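# Move the odd-colored-button relay into the black tray

## Task

Among six relays, find the single one whose button color differs from the other five, pull it out, and set it in the black parts tray. It fails if any other relay is left partly raised or tilted, if the result only stays in place because the robot is holding it, if anything the robot is touching at the end settles by more than about a fingernail's thickness once released, or if anything is put or knocked off the table.

## Robot and tools

Robot: one six-joint arm with a two-finger gripper and a single camera, cam_wrist (504x504 fisheye, K=[[302.65, 0, 251.329], [0, 302.65, 250.437], [0, 0, 1]], D=[0.1, 0, 0, 0], theta_max_deg=61.639). A flat block projects about 9 cm from the wrist-roll axis along the gripper's +x and rotates with it. The arm's mounting block or post counts as arm for clearance checks.

Frames: the scene frame has its origin on the tabletop beneath the arm base, +z up, +x forward, +y to the left when facing +x. The base may be tilted. The gripper's fingers point along its own +z and close along its y. end_effector_position (metres) is the point between the pads when closed; fingertips extend about 19 mm past it when closed and 6 mm when fully open. Closing pushes the tips about 13 mm farther out, so leave that gap above a surface. Reported hand position can be off, more so when reaching far.

Joint order everywhere (rows and result lists): waist, shoulder, elbow, forearm roll, wrist pitch, wrist roll. Stated ranges in rad: waist -6.283..6.283, shoulder -2.304..2.304, elbow -4.224..0.061, forearm roll -6.283..6.283, wrist pitch -2.164..2.164, wrist roll -6.283..6.283; true ends may differ by up to 0.010 rad.

A ROW is 9 numbers, each in [-1, 1], for the single arm: six joint offsets, then gripper position, gripper force_limit, gripper speed. Joint entries are offsets, not poses: 1.0 equals 2.036 rad of change. Gripper position is an absolute setting: +1 is fully open (85 mm), pads touch near -0.8, -1 closes until blocked. force_limit: roughly 20 N per pad at -1, 128 N at 0, 235 N at +1 (on a 40 mm object, slow close); thin objects may get less. speed: gap change of about 20 mm/s at -1, 85 at 0, 150 at +1; fast closes add up to ~5 N (speed 0) or ~12 N (speed +1).

Tools:
- execute_actions(actions): a list of actions; each action is a table of 1 to 15 rows, one row per 1/30 s step, and a short table repeats its final row to fill 15 steps. Joint offsets in every row are measured from the angles when that action began (for the first action, the last reported angles), not from the previous row. An action that would push a joint more than 0.010 rad outside its range is refused; a malformed action, or a first action failing that check, rejects the whole call with no motion. A joint driven beyond its real end stops there and may report "joint sent to its limit". An empty list just returns state and images.
- move(target, speed, blocking): target is one 9-number row; its joint offsets are taken from the "Joint positions" of the latest result showing them. All joints follow synchronized paths (curved hand path), lasting 0.5 to 10 s; speed is the peak rad/s of the joint travelling farthest, 0.01 to 2, default 0.5. Finger values apply at the start. Paths ignore obstacles; faster moves and targets farther past a contact hit and press harder. Result adds a "move:" line: ending (done, off_target, moving, held, fault), limits=held or limits=none, and the joint farthest off target. With blocking=false you get a result after 0.5 s; further rows or moves are refused until a result shows the end, so use wait or stop.
- wait(seconds): 0 to 10; the arm keeps its last command; returns early if a running move ends.
- stop(): brakes a running move (needs room; fingers keep moving).
- zoom_image(camera, region): camera "cam_wrist", region [x0, y0, x1, y1] pixels, at most 504x504.
- finished_scene(scene): ends the current scene (give its number) after the robot holds its last command; irreversible. The result reports success and the next task.

Drive limits: joint targets move at most 3.14 rad/s with 0.16 s to reach that; each step a target stays within 0.623 rad of the measured angle, and targets that would place the hand over 70 mm from its measured spot are scaled back. Large motions thus span several actions; an unfinished motion may need re-commanding. "Joint targets" shows current drive goals; "joint command not followed" means the clearance check altered them.

Gripping: send position -1 and keep it; success shows object_status 2. Codes: 0 moving, 1 blocked while opening, 2 blocked while closing, 3 reached requested position or pads met (small items may still be held). Any new position number resets status to 0 briefly. Force and speed changes only apply after a position change of at least 0.01 (e.g. -1 to -0.98); to soften a grip, open first. If the object slips or yields, fingers re-close automatically, except after a force_limit -1 grip, where status stays 2 even if lost. position_measured counts: 3 open, ~78 = 60 mm, ~130 = 40 mm, ~180 = 20 mm, ~230 pads meet.

Safety: load limits (N m) waist 52.2, shoulder 52.2, elbow 43.5, forearm roll 23.4, wrist pitch 16.5, wrist roll 16.5, including held weight. Hitting one triggers a fault: the joint backs off, holds 10 s, rest of call skipped. Holding loads heats motors; MOTOR HOT appears at 65 °C and at 80 °C an OVER-TEMPERATURE FAULT brakes the arm. While you compose a reply the robot holds its last command. Occasional disturbances may tug a held part or nudge loose items. Avoid drops, slams, hard pushes, disturbing other relays, and leaving anything off the table; release the relay so it rests by itself in the tray.

Each tool is called after "Emit:" by a JSON object that holds its "api" and its "payload", one argument or row to a line.

## Session

Emit:
{"api": "execute_actions", "payload": {
  "actions": []
}}

Scene clock: 0.00 s.
end_effector_position=(+0.4048, +0.0684, +0.3076) position_measured=3 object_status=3 end_effector_quat_wxyz=(-0.045, +0.997, +0.036, -0.059) end_effector_velocity=(-0.000, -0.000, +0.000) end_effector_angular_velocity=(-0.000, +0.001, -0.003)
Joint names: [waist, shoulder, elbow, forearm roll, wrist pitch, wrist roll]
Joint positions: [-0.36  -0.601 -0.944  0.721 -1.127  1.861]
Joint velocities: [-0.    -0.     0.    -0.001 -0.     0.003]
Motor temperatures (°C, as the motors report them): [31 32 35 32 36 38]
Joint targets: [-0.360 -0.601 -0.944 0.721 -1.127 1.861]

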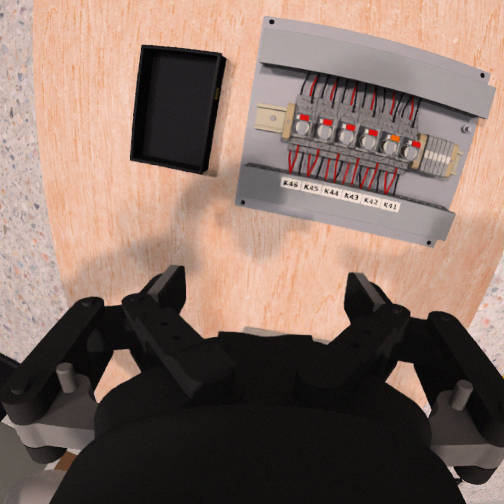

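Emit:
{"api": "execute_actions", "payload": {
  "actions": [
    [[0.05,0,0,0,0,0,1,0,0]]
  ]
}}

Emit:
{"api": "execute_actions", "payload": {
  "actions": [
    [[0,0.05,0,0,0,0,1,0,0]]
  ]
}}

Emit:
{"api": "execute_actions", "payload": {
  "actions": [
    [[0,0,0.05,0,0,0,1,0,0]]
  ]
}}

Emit:
{"api": "execute_actions", "payload": {
  "actions": [
    [[0,0,0,0.05,0,0,1,0,0]]
  ]
}}

Emit:
{"api": "execute_actions", "payload": {
  "actions": [
    [[0,0,0,0,0.05,0,1,0,0]]
  ]
}}

Scene clock: 5.80 s.
end_effector_position=(+0.4089, +0.0968, +0.2784) position_measured=3 object_status=3 end_effector_quat_wxyz=(-0.045, +0.992, +0.070, -0.096) end_effector_velocity=(+0.000, +0.001, -0.001) end_effector_angular_velocity=(-0.001, +0.003, +0.003)
Joint names: [waist, shoulder, elbow, forearm roll, wrist pitch, wrist roll]
Joint positions: [-0.259 -0.601 -0.944  0.721 -1.127  1.861]
Joint velocities: [ 0.004  0.    -0.001 -0.002 -0.     0.001]
Motor temperatures (°C, as the motors report them): [31 32 36 32 36 38]
Joint targets: [-0.259 -0.601 -0.944 0.721 -1.127 1.861]

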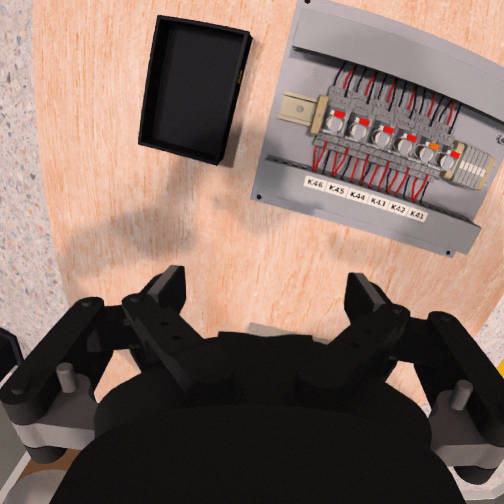

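Scene clock: 6.30 s.
end_effector_position=(+0.4260, +0.1185, +0.3106) position_measured=3 object_status=3 end_effector_quat_wxyz=(-0.018, +0.992, +0.101, -0.068) end_effector_velocity=(+0.002, +0.002, +0.002) end_effector_angular_velocity=(-0.001, -0.004, +0.003)
Joint names: [waist, shoulder, elbow, forearm roll, wrist pitch, wrist roll]
Joint positions: [-0.259 -0.5   -0.944  0.721 -1.127  1.861]
Joint velocities: [-0.     0.005 -0.002  0.001 -0.002  0.001]
Motor temperatures (°C, as the motors report them): [31 32 36 32 36 38]
Joint targets: [-0.259 -0.499 -0.944 0.721 -1.127 1.861]

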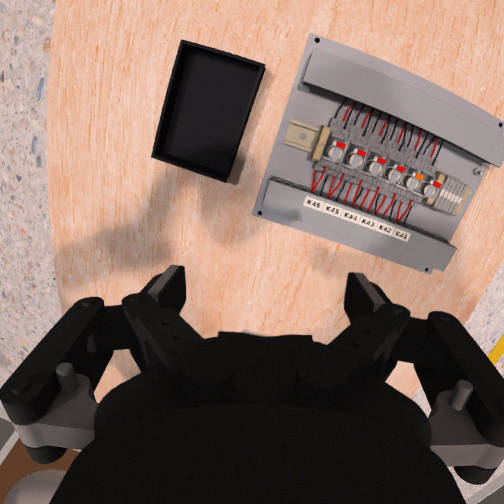

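Scene clock: 6.80 s.
end_effector_position=(+0.3791, +0.1224, +0.2826) position_measured=3 object_status=3 end_effector_quat_wxyz=(-0.045, +0.992, +0.070, -0.097) end_effector_velocity=(-0.002, -0.000, -0.001) end_effector_angular_velocity=(+0.002, +0.002, -0.004)
Joint names: [waist, shoulder, elbow, forearm roll, wrist pitch, wrist roll]
Joint positions: [-0.259 -0.5   -0.843  0.721 -1.127  1.861]
Joint velocities: [-0.    -0.002  0.003  0.001 -0.    -0.   ]
Motor temperatures (°C, as the motors report them): [31 32 36 32 36 38]
Joint targets: [-0.259 -0.500 -0.842 0.721 -1.127 1.861]

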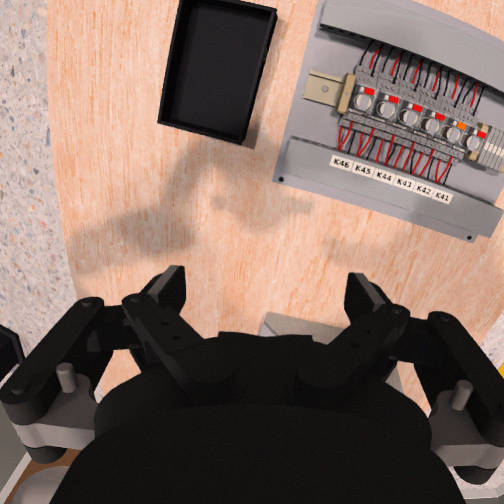

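Scene clock: 7.30 s.
end_effector_position=(+0.4014, +0.1322, +0.2800) position_measured=3 object_status=3 end_effector_quat_wxyz=(-0.059, +0.996, +0.045, -0.055) end_effector_velocity=(+0.001, +0.000, +0.000) end_effector_angular_velocity=(+0.000, -0.002, -0.000)
Joint names: [waist, shoulder, elbow, forearm roll, wrist pitch, wrist roll]
Joint positions: [-0.259 -0.5   -0.843  0.822 -1.127  1.861]
Joint velocities: [ 0.001  0.    -0.     0.002  0.    -0.   ]
Motor temperatures (°C, as the motors report them): [31 32 36 32 36 38]
Joint targets: [-0.259 -0.500 -0.843 0.822 -1.127 1.861]

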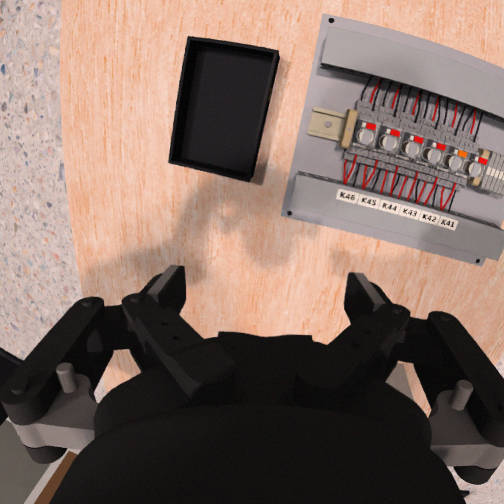

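Scene clock: 7.80 s.
end_effector_position=(+0.4114, +0.1071, +0.2774) position_measured=3 object_status=3 end_effector_quat_wxyz=(-0.011, +0.998, +0.046, -0.038) end_effector_velocity=(+0.000, -0.000, -0.000) end_effector_angular_velocity=(-0.001, -0.001, -0.002)
Joint names: [waist, shoulder, elbow, forearm roll, wrist pitch, wrist roll]
Joint positions: [-0.259 -0.5   -0.843  0.822 -1.025  1.861]
Joint velocities: [-0.    -0.    -0.     0.001  0.001  0.001]
Motor temperatures (°C, as the motors report them): [31 32 36 32 36 38]
Joint targets: [-0.259 -0.500 -0.843 0.822 -1.025 1.861]

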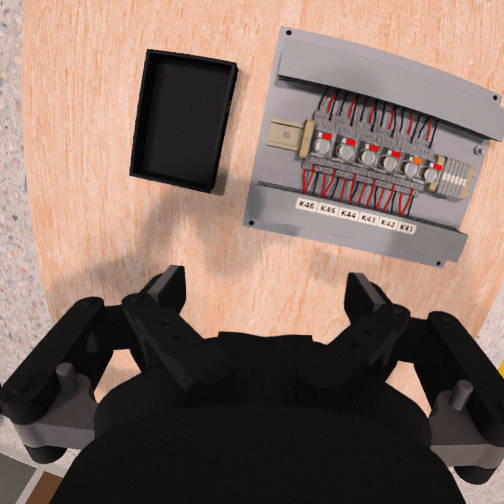

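Emit:
{"api": "move", "payload": {
  "target": [0.019,-0.15,-0.11,0.031,0.031,0,1,0,0]
}}

Scene clock: 21.57 s.
end_effector_position=(+0.4743, +0.0311, +0.2179) position_measured=3 object_status=3 end_effector_quat_wxyz=(-0.008, +0.999, +0.017, -0.042) end_effector_velocity=(-0.001, -0.001, -0.002) end_effector_angular_velocity=(+0.000, +0.003, +0.000)
Joint names: [waist, shoulder, elbow, forearm roll, wrist pitch, wrist roll]
Joint positions: [-0.221 -0.804 -1.066  0.885 -0.962  1.861]
Joint velocities: [ 0.002 -0.005 -0.001 -0.     0.002 -0.002]
Motor temperatures (°C, as the motors report them): [31 32 36 32 36 38]
Joint targets: [-0.221 -0.805 -1.067 0.885 -0.962 1.861]
move: done; limits=none; farthest joint: the shoulder, 0.001 radians from its target (0.306 radians at the start)

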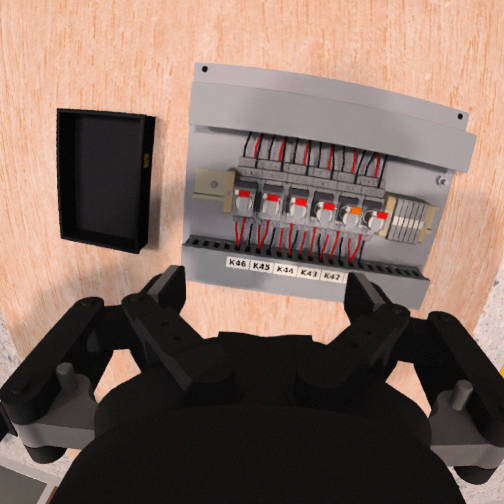

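Works well. Repeat.

Emit:
{"api": "move", "payload": {
  "target": [0.019,-0.15,-0.11,0.031,0.031,0,1,0,0]
}}

Scene clock: 25.60 s.
end_effector_position=(+0.5108, -0.0520, +0.1325) position_measured=3 object_status=3 end_effector_quat_wxyz=(-0.001, +0.999, -0.014, -0.048) end_effector_velocity=(-0.001, -0.001, -0.002) end_effector_angular_velocity=(+0.002, +0.002, -0.006)
Joint names: [waist, shoulder, elbow, forearm roll, wrist pitch, wrist roll]
Joint positions: [-0.182 -1.109 -1.29   0.948 -0.899  1.861]
Joint velocities: [ 0.001 -0.005 -0.     0.002 -0.001  0.002]
Motor temperatures (°C, as the motors report them): [31 33 36 32 36 38]
Joint targets: [-0.182 -1.110 -1.290 0.948 -0.899 1.861]
move: done; limits=none; farthest joint: the waist, 0.000 radians from its target (0.038 radians at the start)

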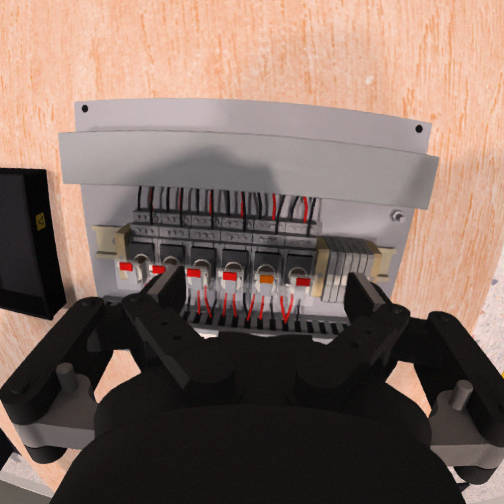

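Emit:
{"api": "zoom_image", "payload": {
  "camera": "cam_wrist",
  "region": [100,200,400,330]
}}

Region (100, 200, 400, 330) of cam_wrist's 504x504 image, scaled by 1.680, with more detail than that image has; it fills the top 218 rows of this view, and the rest is white.

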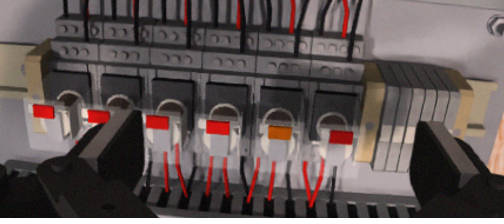

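Emit:
{"api": "move", "payload": {
  "target": [0,0,0,0,0,0.772,1,0,0],
  "speed": 1.5
}}

Scene clock: 33.90 s.
end_effector_position=(+0.5108, -0.0520, +0.1325) position_measured=3 object_status=3 end_effector_quat_wxyz=(+0.033, +0.696, -0.716, -0.035) end_effector_velocity=(+0.000, -0.000, +0.000) end_effector_angular_velocity=(-0.000, -0.001, -0.003)
Joint names: [waist, shoulder, elbow, forearm roll, wrist pitch, wrist roll]
Joint positions: [-0.182 -1.109 -1.29   0.948 -0.899  3.433]
Joint velocities: [-0.     0.    -0.     0.001  0.     0.003]
Motor temperatures (°C, as the motors report them): [31 33 36 32 36 38]
Joint targets: [-0.182 -1.109 -1.290 0.948 -0.899 3.433]
move: done; limits=none; farthest joint: the waist, 0.000 radians from its target (0.000 radians at the start)

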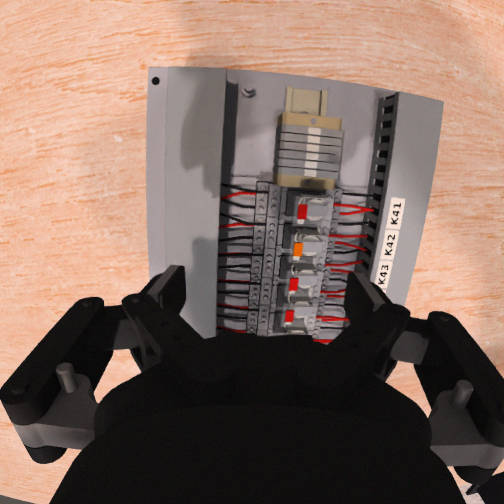

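Emit:
{"api": "move", "payload": {
  "target": [-0.0058,0.0091,0.0163,-0.0018,0.0035,0,1,0,0]
}}

Scene clock: 43.30 s.
end_effector_position=(+0.4995, -0.0517, +0.1370) position_measured=3 object_status=3 end_effector_quat_wxyz=(+0.034, +0.691, -0.721, -0.035) end_effector_velocity=(-0.001, -0.000, -0.001) end_effector_angular_velocity=(-0.000, +0.002, -0.001)
Joint names: [waist, shoulder, elbow, forearm roll, wrist pitch, wrist roll]
Joint positions: [-0.194 -1.09  -1.257  0.944 -0.892  3.433]
Joint velocities: [ 0.    -0.001  0.001 -0.001  0.001  0.   ]
Motor temperatures (°C, as the motors report them): [31 33 36 32 36 38]
Joint targets: [-0.194 -1.090 -1.257 0.944 -0.892 3.433]
move: done; limits=none; farthest joint: the waist, 0.000 radians from its target (0.012 radians at the start)

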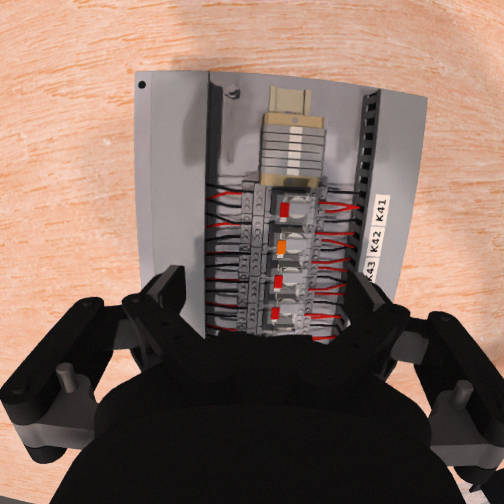

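Emit:
{"api": "move", "payload": {
  "target": [-0.0058,0.0091,0.0163,-0.0018,0.0035,0,1,0,0]
}}

Scene clock: 48.43 s.
end_effector_position=(+0.4881, -0.0511, +0.1413) position_measured=3 object_status=3 end_effector_quat_wxyz=(+0.035, +0.685, -0.726, -0.035) end_effector_velocity=(-0.000, -0.000, +0.001) end_effector_angular_velocity=(+0.001, +0.000, -0.001)
Joint names: [waist, shoulder, elbow, forearm roll, wrist pitch, wrist roll]
Joint positions: [-0.206 -1.072 -1.224  0.941 -0.885  3.433]
Joint velocities: [-0.001  0.001  0.001 -0.002 -0.001  0.001]
Motor temperatures (°C, as the motors report them): [31 33 36 32 36 38]
Joint targets: [-0.206 -1.072 -1.224 0.941 -0.885 3.433]
move: done; limits=none; farthest joint: the shoulder, 0.001 radians from its target (0.019 radians at the start)

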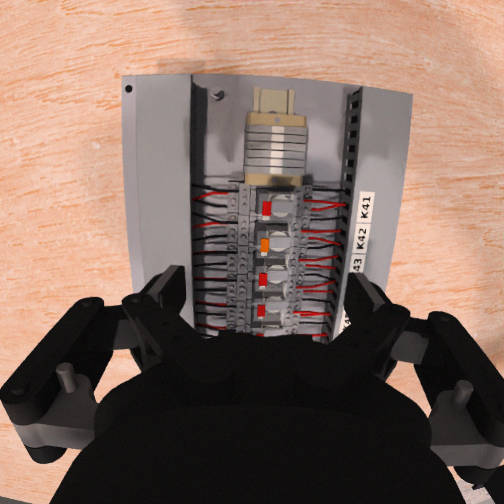

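Emit:
{"api": "move", "payload": {
  "target": [0.0097,-0.0279,0.0058,0.0209,0.025,0,1,0,0]
}}

Scene clock: 55.07 s.
end_effector_position=(+0.4709, -0.0666, +0.1069) position_measured=3 object_status=3 end_effector_quat_wxyz=(-0.047, -0.665, +0.745, +0.034) end_effector_velocity=(-0.001, -0.000, -0.002) end_effector_angular_velocity=(+0.000, +0.002, -0.001)
Joint names: [waist, shoulder, elbow, forearm roll, wrist pitch, wrist roll]
Joint positions: [-0.186 -1.128 -1.213  0.983 -0.834  3.433]
Joint velocities: [ 0.001 -0.002  0.001  0.001  0.001 -0.001]
Motor temperatures (°C, as the motors report them): [31 33 36 32 36 38]
Joint targets: [-0.186 -1.129 -1.212 0.983 -0.834 3.433]
move: done; limits=none; farthest joint: the waist, 0.000 radians from its target (0.019 radians at the start)

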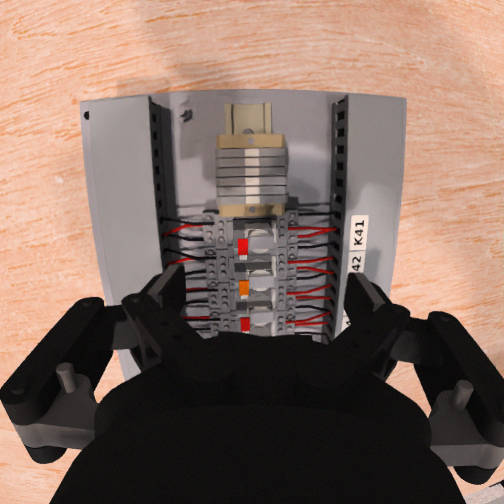

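Emit:
{"api": "move", "payload": {
  "target": [0.0081,-0.0127,-0.0228,0.0025,-0.0049,0,1,0,0]
}}

Scene clock: 59.57 s.
end_effector_position=(+0.4867, -0.0679, +0.1002) position_measured=3 object_status=3 end_effector_quat_wxyz=(-0.045, -0.672, +0.738, +0.034) end_effector_velocity=(-0.000, -0.000, -0.000) end_effector_angular_velocity=(-0.000, -0.000, -0.001)
Joint names: [waist, shoulder, elbow, forearm roll, wrist pitch, wrist roll]
Joint positions: [-0.17  -1.154 -1.259  0.988 -0.844  3.433]
Joint velocities: [-0.    -0.001 -0.001  0.001  0.001  0.   ]
Motor temperatures (°C, as the motors report them): [31 33 36 32 36 38]
Joint targets: [-0.169 -1.154 -1.259 0.988 -0.844 3.433]
move: done; limits=none; farthest joint: the elbow, 0.001 radians from its target (0.047 radians at the start)

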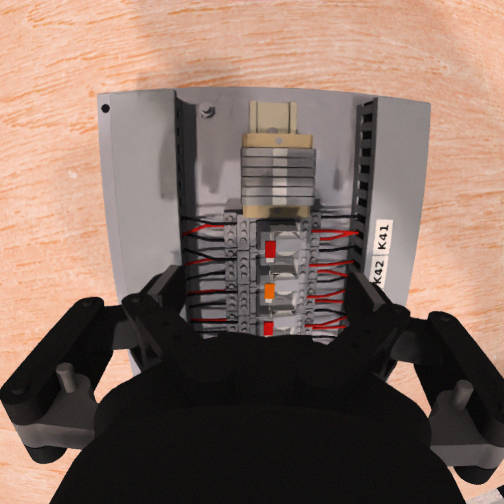

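Emit:
{"api": "move", "payload": {
  "target": [0.0126,-0.0085,0.0089,0.0167,0.0147,0,0.15,0,0],
  "speed": 0.3
}}

Scene clock: 64.43 s.
end_effector_position=(+0.4771, -0.0679, +0.0796) position_measured=110 object_status=0 end_effector_quat_wxyz=(-0.053, -0.663, +0.746, +0.033) end_effector_velocity=(-0.001, +0.000, -0.001) end_effector_angular_velocity=(+0.001, +0.002, +0.001)
Joint names: [waist, shoulder, elbow, forearm roll, wrist pitch, wrist roll]
Joint positions: [-0.144 -1.171 -1.241  1.022 -0.814  3.433]
Joint velocities: [ 0.001 -0.001  0.    -0.    -0.    -0.001]
Motor temperatures (°C, as the motors report them): [31 33 36 32 36 38]
Joint targets: [-0.144 -1.172 -1.241 1.022 -0.814 3.433]
move: done; limits=none; farthest joint: the waist, 0.000 radians from its target (0.025 radians at the start)

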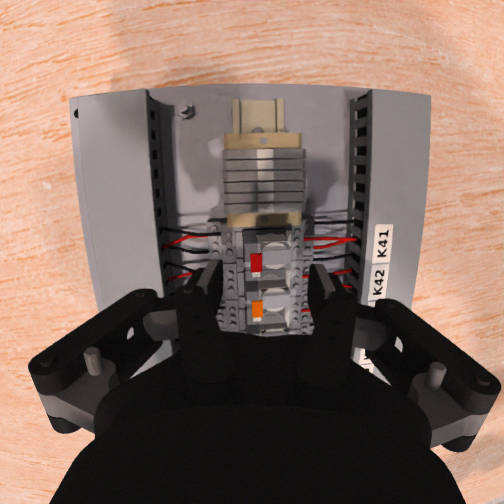

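Emit:
{"api": "move", "payload": {
  "target": [-0.0115,0.0363,0.0215,-0.015,-0.0128,0,0.15,0,0],
  "speed": 0.3
}}

Scene clock: 71.33 s.
end_effector_position=(+0.4762, -0.0508, +0.1097) position_measured=110 object_status=3 end_effector_quat_wxyz=(-0.046, -0.671, +0.739, +0.034) end_effector_velocity=(+0.001, +0.000, +0.001) end_effector_angular_velocity=(-0.001, -0.001, -0.001)
Joint names: [waist, shoulder, elbow, forearm roll, wrist pitch, wrist roll]
Joint positions: [-0.167 -1.098 -1.197  0.992 -0.84   3.433]
Joint velocities: [-0.     0.002 -0.    -0.     0.     0.002]
Motor temperatures (°C, as the motors report them): [31 33 36 32 36 38]
Joint targets: [-0.167 -1.098 -1.197 0.992 -0.840 3.433]
move: done; limits=none; farthest joint: the shoulder, 0.001 radians from its target (0.074 radians at the start)

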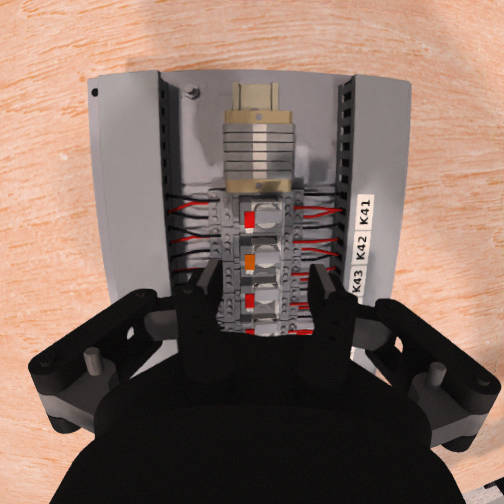

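Emit:
{"api": "move", "payload": {
  "target": [0.0228,-0.021,-0.0065,0.0237,0.0152,0,0.15,0,0],
  "speed": 0.3
}}

Scene clock: 75.70 s.
end_effector_position=(+0.4764, -0.0519, +0.0781) position_measured=110 object_status=3 end_effector_quat_wxyz=(-0.055, -0.664, +0.745, +0.032) end_effector_velocity=(-0.000, +0.001, -0.001) end_effector_angular_velocity=(-0.000, +0.001, +0.000)
Joint names: [waist, shoulder, elbow, forearm roll, wrist pitch, wrist roll]
Joint positions: [-0.121 -1.14  -1.21   1.04  -0.809  3.433]
Joint velocities: [ 0.002 -0.     0.     0.001  0.    -0.   ]
Motor temperatures (°C, as the motors report them): [31 33 36 32 36 38]
Joint targets: [-0.121 -1.141 -1.210 1.040 -0.809 3.433]
move: done; limits=none; farthest joint: the waist, 0.000 radians from its target (0.047 radians at the start)

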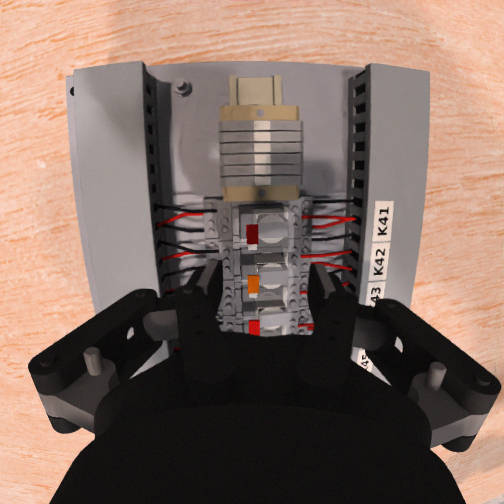

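Continue down another ~20 mm.

Emit:
{"api": "move", "payload": {
  "target": [0.0145,-0.0134,-0.0041,0.0151,0.0097,0,0.15,0,0],
  "speed": 0.2
}}

Scene clock: 79.50 s.
end_effector_position=(+0.4752, -0.0529, +0.0579) position_measured=110 object_status=3 end_effector_quat_wxyz=(-0.062, -0.660, +0.748, +0.030) end_effector_velocity=(-0.000, -0.000, -0.001) end_effector_angular_velocity=(-0.001, +0.002, +0.001)
Joint names: [waist, shoulder, elbow, forearm roll, wrist pitch, wrist roll]
Joint positions: [-0.092 -1.168 -1.219  1.071 -0.79   3.433]
Joint velocities: [ 0.001 -0.001 -0.    -0.001  0.001  0.001]
Motor temperatures (°C, as the motors report them): [31 33 36 32 36 38]
Joint targets: [-0.092 -1.168 -1.219 1.071 -0.789 3.433]
move: done; limits=none; farthest joint: the waist, 0.000 radians from its target (0.029 radians at the start)

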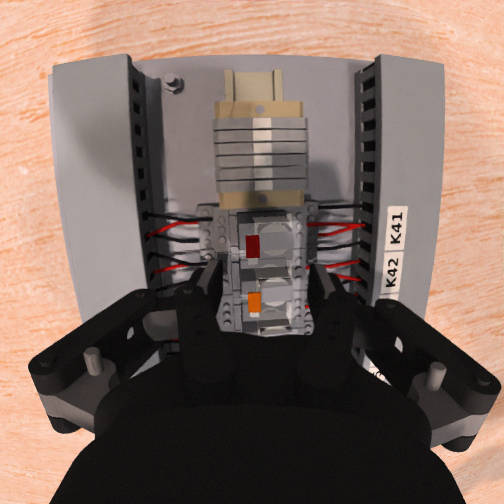

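Try closing.

Emit:
{"api": "execute_actions", "payload": {
  "actions": [
    [[0,0,0,0,0,0,-1,0,0]],
    [[0,0,0,0,0,0,-1,0,0]]
  ]
}}

Scene clock: 83.90 s.
end_effector_position=(+0.4755, -0.0528, +0.0583) position_measured=163 object_status=2 end_effector_quat_wxyz=(-0.062, -0.660, +0.748, +0.030) end_effector_velocity=(+0.000, -0.000, +0.000) end_effector_angular_velocity=(-0.002, +0.000, +0.002)
Joint names: [waist, shoulder, elbow, forearm roll, wrist pitch, wrist roll]
Joint positions: [-0.092 -1.167 -1.219  1.07  -0.79   3.432]
Joint velocities: [-0.     0.    -0.    -0.001  0.002 -0.001]
Motor temperatures (°C, as the motors report them): [31 33 36 32 36 38]
Joint targets: [-0.092 -1.167 -1.219 1.070 -0.790 3.432]

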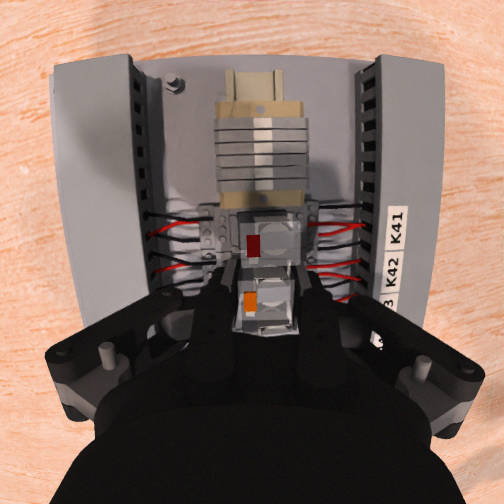

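Lift 50 mm.

Emit:
{"api": "move", "payload": {
  "target": [-0.036,0.0335,0.0103,-0.0377,-0.0242,0,-1,0,0],
  "speed": 0.2
}}

Scene clock: 87.50 s.
end_effector_position=(+0.4768, -0.0507, +0.1088) position_measured=164 object_status=2 end_effector_quat_wxyz=(-0.046, -0.671, +0.739, +0.034) end_effector_velocity=(-0.000, +0.000, +0.001) end_effector_angular_velocity=(+0.001, -0.001, -0.001)
Joint names: [waist, shoulder, elbow, forearm roll, wrist pitch, wrist roll]
Joint positions: [-0.165 -1.099 -1.198  0.994 -0.839  3.432]
Joint velocities: [-0.001  0.001  0.002  0.    -0.001 -0.   ]
Motor temperatures (°C, as the motors report them): [31 33 36 32 36 38]
Joint targets: [-0.165 -1.099 -1.198 0.994 -0.839 3.432]
move: done; limits=none; farthest joint: the waist, 0.000 radians from its target (0.073 radians at the start)

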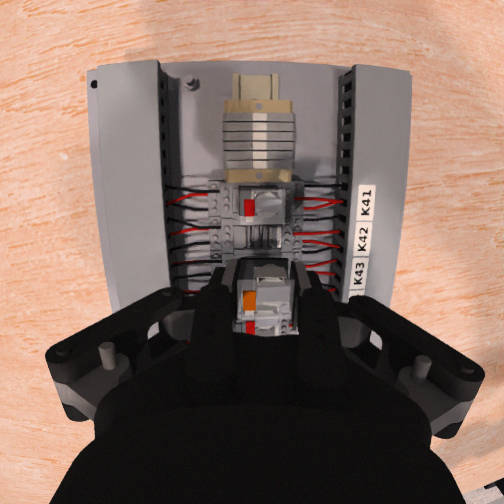

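Emit:
{"api": "move", "payload": {
  "target": [0.073,0.112,0.106,0.055,0.013,0,-1,0,0]
}}

Scene clock: 92.87 s.
end_effector_position=(+0.4557, +0.0582, +0.1013) position_measured=164 object_status=2 end_effector_quat_wxyz=(+0.056, +0.685, -0.726, -0.030) end_effector_velocity=(-0.000, +0.002, -0.000) end_effector_angular_velocity=(+0.000, +0.000, +0.001)
Joint names: [waist, shoulder, elbow, forearm roll, wrist pitch, wrist roll]
Joint positions: [-0.017 -0.872 -0.982  1.105 -0.812  3.432]
Joint velocities: [ 0.002  0.003  0.002  0.001 -0.001  0.001]
Motor temperatures (°C, as the motors report them): [31 33 36 32 36 38]
Joint targets: [-0.017 -0.871 -0.982 1.106 -0.813 3.432]
move: done; limits=none; farthest joint: the waist, 0.001 radians from its target (0.149 radians at the start)

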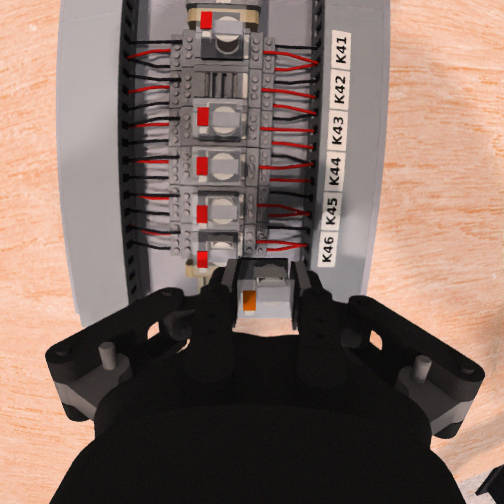

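Again, plus some +x.

Emit:
{"api": "move", "payload": {
  "target": [0.1,0.07,0.03,0.063,-0.003,0,-1,0,0]
}}

Scene clock: 95.00 s.
end_effector_position=(+0.4633, +0.1695, +0.0694) position_measured=164 object_status=2 end_effector_quat_wxyz=(+0.051, +0.725, -0.686, -0.033) end_effector_velocity=(+0.000, +0.003, -0.001) end_effector_angular_velocity=(+0.001, +0.001, +0.005)
Joint names: [waist, shoulder, elbow, forearm roll, wrist pitch, wrist roll]
Joint positions: [ 0.186 -0.73  -0.921  1.233 -0.818  3.432]
Joint velocities: [ 0.006  0.002 -0.001  0.003 -0.001 -0.001]
Motor temperatures (°C, as the motors report them): [31 33 36 32 36 38]
Joint targets: [0.186 -0.729 -0.921 1.234 -0.819 3.432]
move: done; limits=none; farthest joint: the waist, 0.001 radians from its target (0.203 radians at the start)

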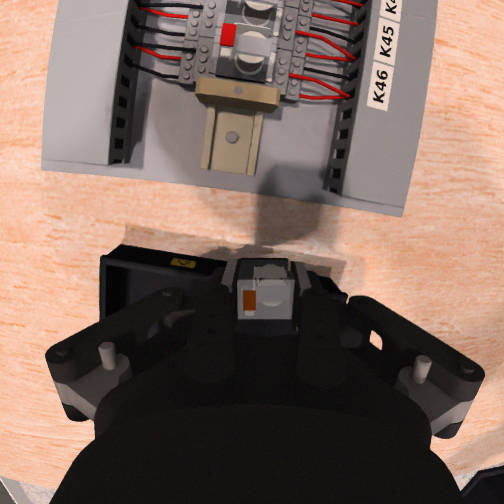

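Emit:
{"api": "move", "payload": {
  "target": [0.022,0.03,0.012,0.011,-0.008,0,-1,0,0]
}}

Scene clock: 108.73 s.
end_effector_position=(+0.4606, +0.2060, +0.0704) position_measured=164 object_status=2 end_effector_quat_wxyz=(+0.043, +0.739, -0.671, -0.038) end_effector_velocity=(+0.000, +0.001, +0.000) end_effector_angular_velocity=(+0.002, -0.001, -0.000)
Joint names: [waist, shoulder, elbow, forearm roll, wrist pitch, wrist roll]
Joint positions: [ 0.23  -0.669 -0.897  1.256 -0.834  3.432]
Joint velocities: [ 0.     0.001 -0.     0.002 -0.001 -0.   ]
Motor temperatures (°C, as the motors report them): [31 33 36 32 36 38]
Joint targets: [0.231 -0.669 -0.897 1.256 -0.835 3.432]
move: done; limits=none; farthest joint: the waist, 0.000 radians from its target (0.044 radians at the start)

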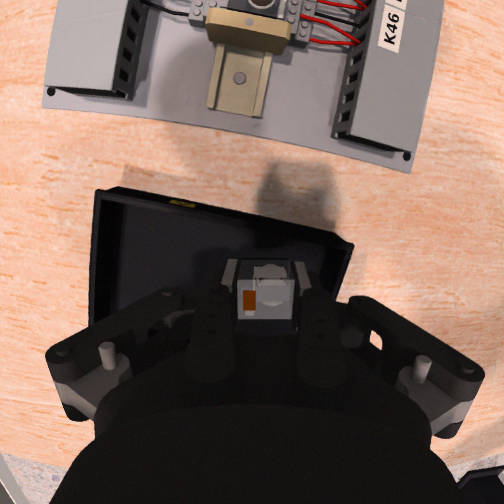

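Inside. Release, then lift.

Emit:
{"api": "execute_actions", "payload": {
  "actions": [
    [[0,0,0,0,0,0,0.3,0,0]],
    [[0,0,0,0,0,0,0.3,0,0]]
  ]
}}

Emit:
{"api": "move", "payload": {
  "target": [-0.03,0.03,0,0,0,0,1,0,0]
}}

Scene clock: 113.50 s.
end_effector_position=(+0.4606, +0.2060, +0.0704) position_measured=91 object_status=3 end_effector_quat_wxyz=(+0.043, +0.739, -0.671, -0.038) end_effector_velocity=(+0.000, +0.001, -0.000) end_effector_angular_velocity=(+0.000, +0.000, +0.001)
Joint names: [waist, shoulder, elbow, forearm roll, wrist pitch, wrist roll]
Joint positions: [ 0.23  -0.669 -0.897  1.256 -0.834  3.432]
Joint velocities: [ 0.002  0.    -0.     0.    -0.     0.   ]
Motor temperatures (°C, as the motors report them): [31 33 36 32 36 38]
Joint targets: [0.230 -0.669 -0.897 1.256 -0.834 3.432]

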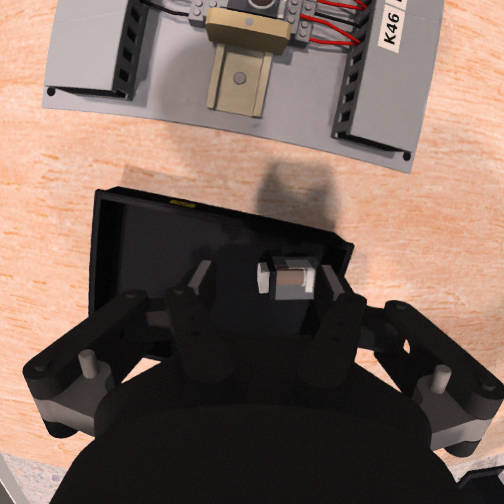

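Scene clock: 114.27 s.
end_effector_position=(+0.4880, +0.2061, +0.1105) position_measured=3 object_status=0 end_effector_quat_wxyz=(+0.015, +0.740, -0.672, -0.005) end_effector_velocity=(+0.000, +0.001, +0.001) end_effector_angular_velocity=(+0.001, -0.001, +0.002)
Joint names: [waist, shoulder, elbow, forearm roll, wrist pitch, wrist roll]
Joint positions: [ 0.169 -0.608 -0.897  1.256 -0.835  3.432]
Joint velocities: [-0.001  0.002 -0.    -0.002 -0.001 -0.   ]
Motor temperatures (°C, as the motors report them): [31 33 36 32 36 38]
Joint targets: [0.169 -0.608 -0.897 1.256 -0.834 3.432]
move: done; limits=none; farthest joint: the waist, 0.001 radians from its target (0.061 radians at the start)

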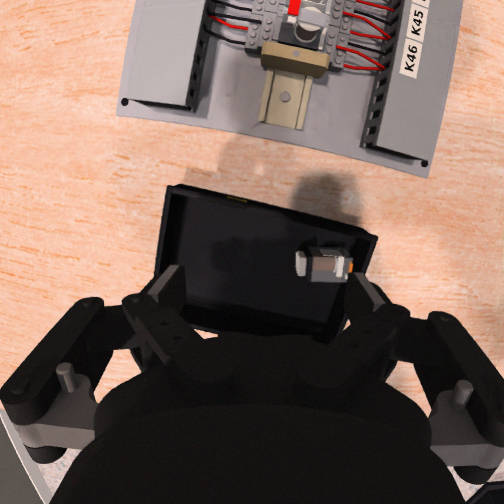

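Emit:
{"api": "finished_scene", "payload": {
  "scene": 1
}}

The scene is finished: the task was done.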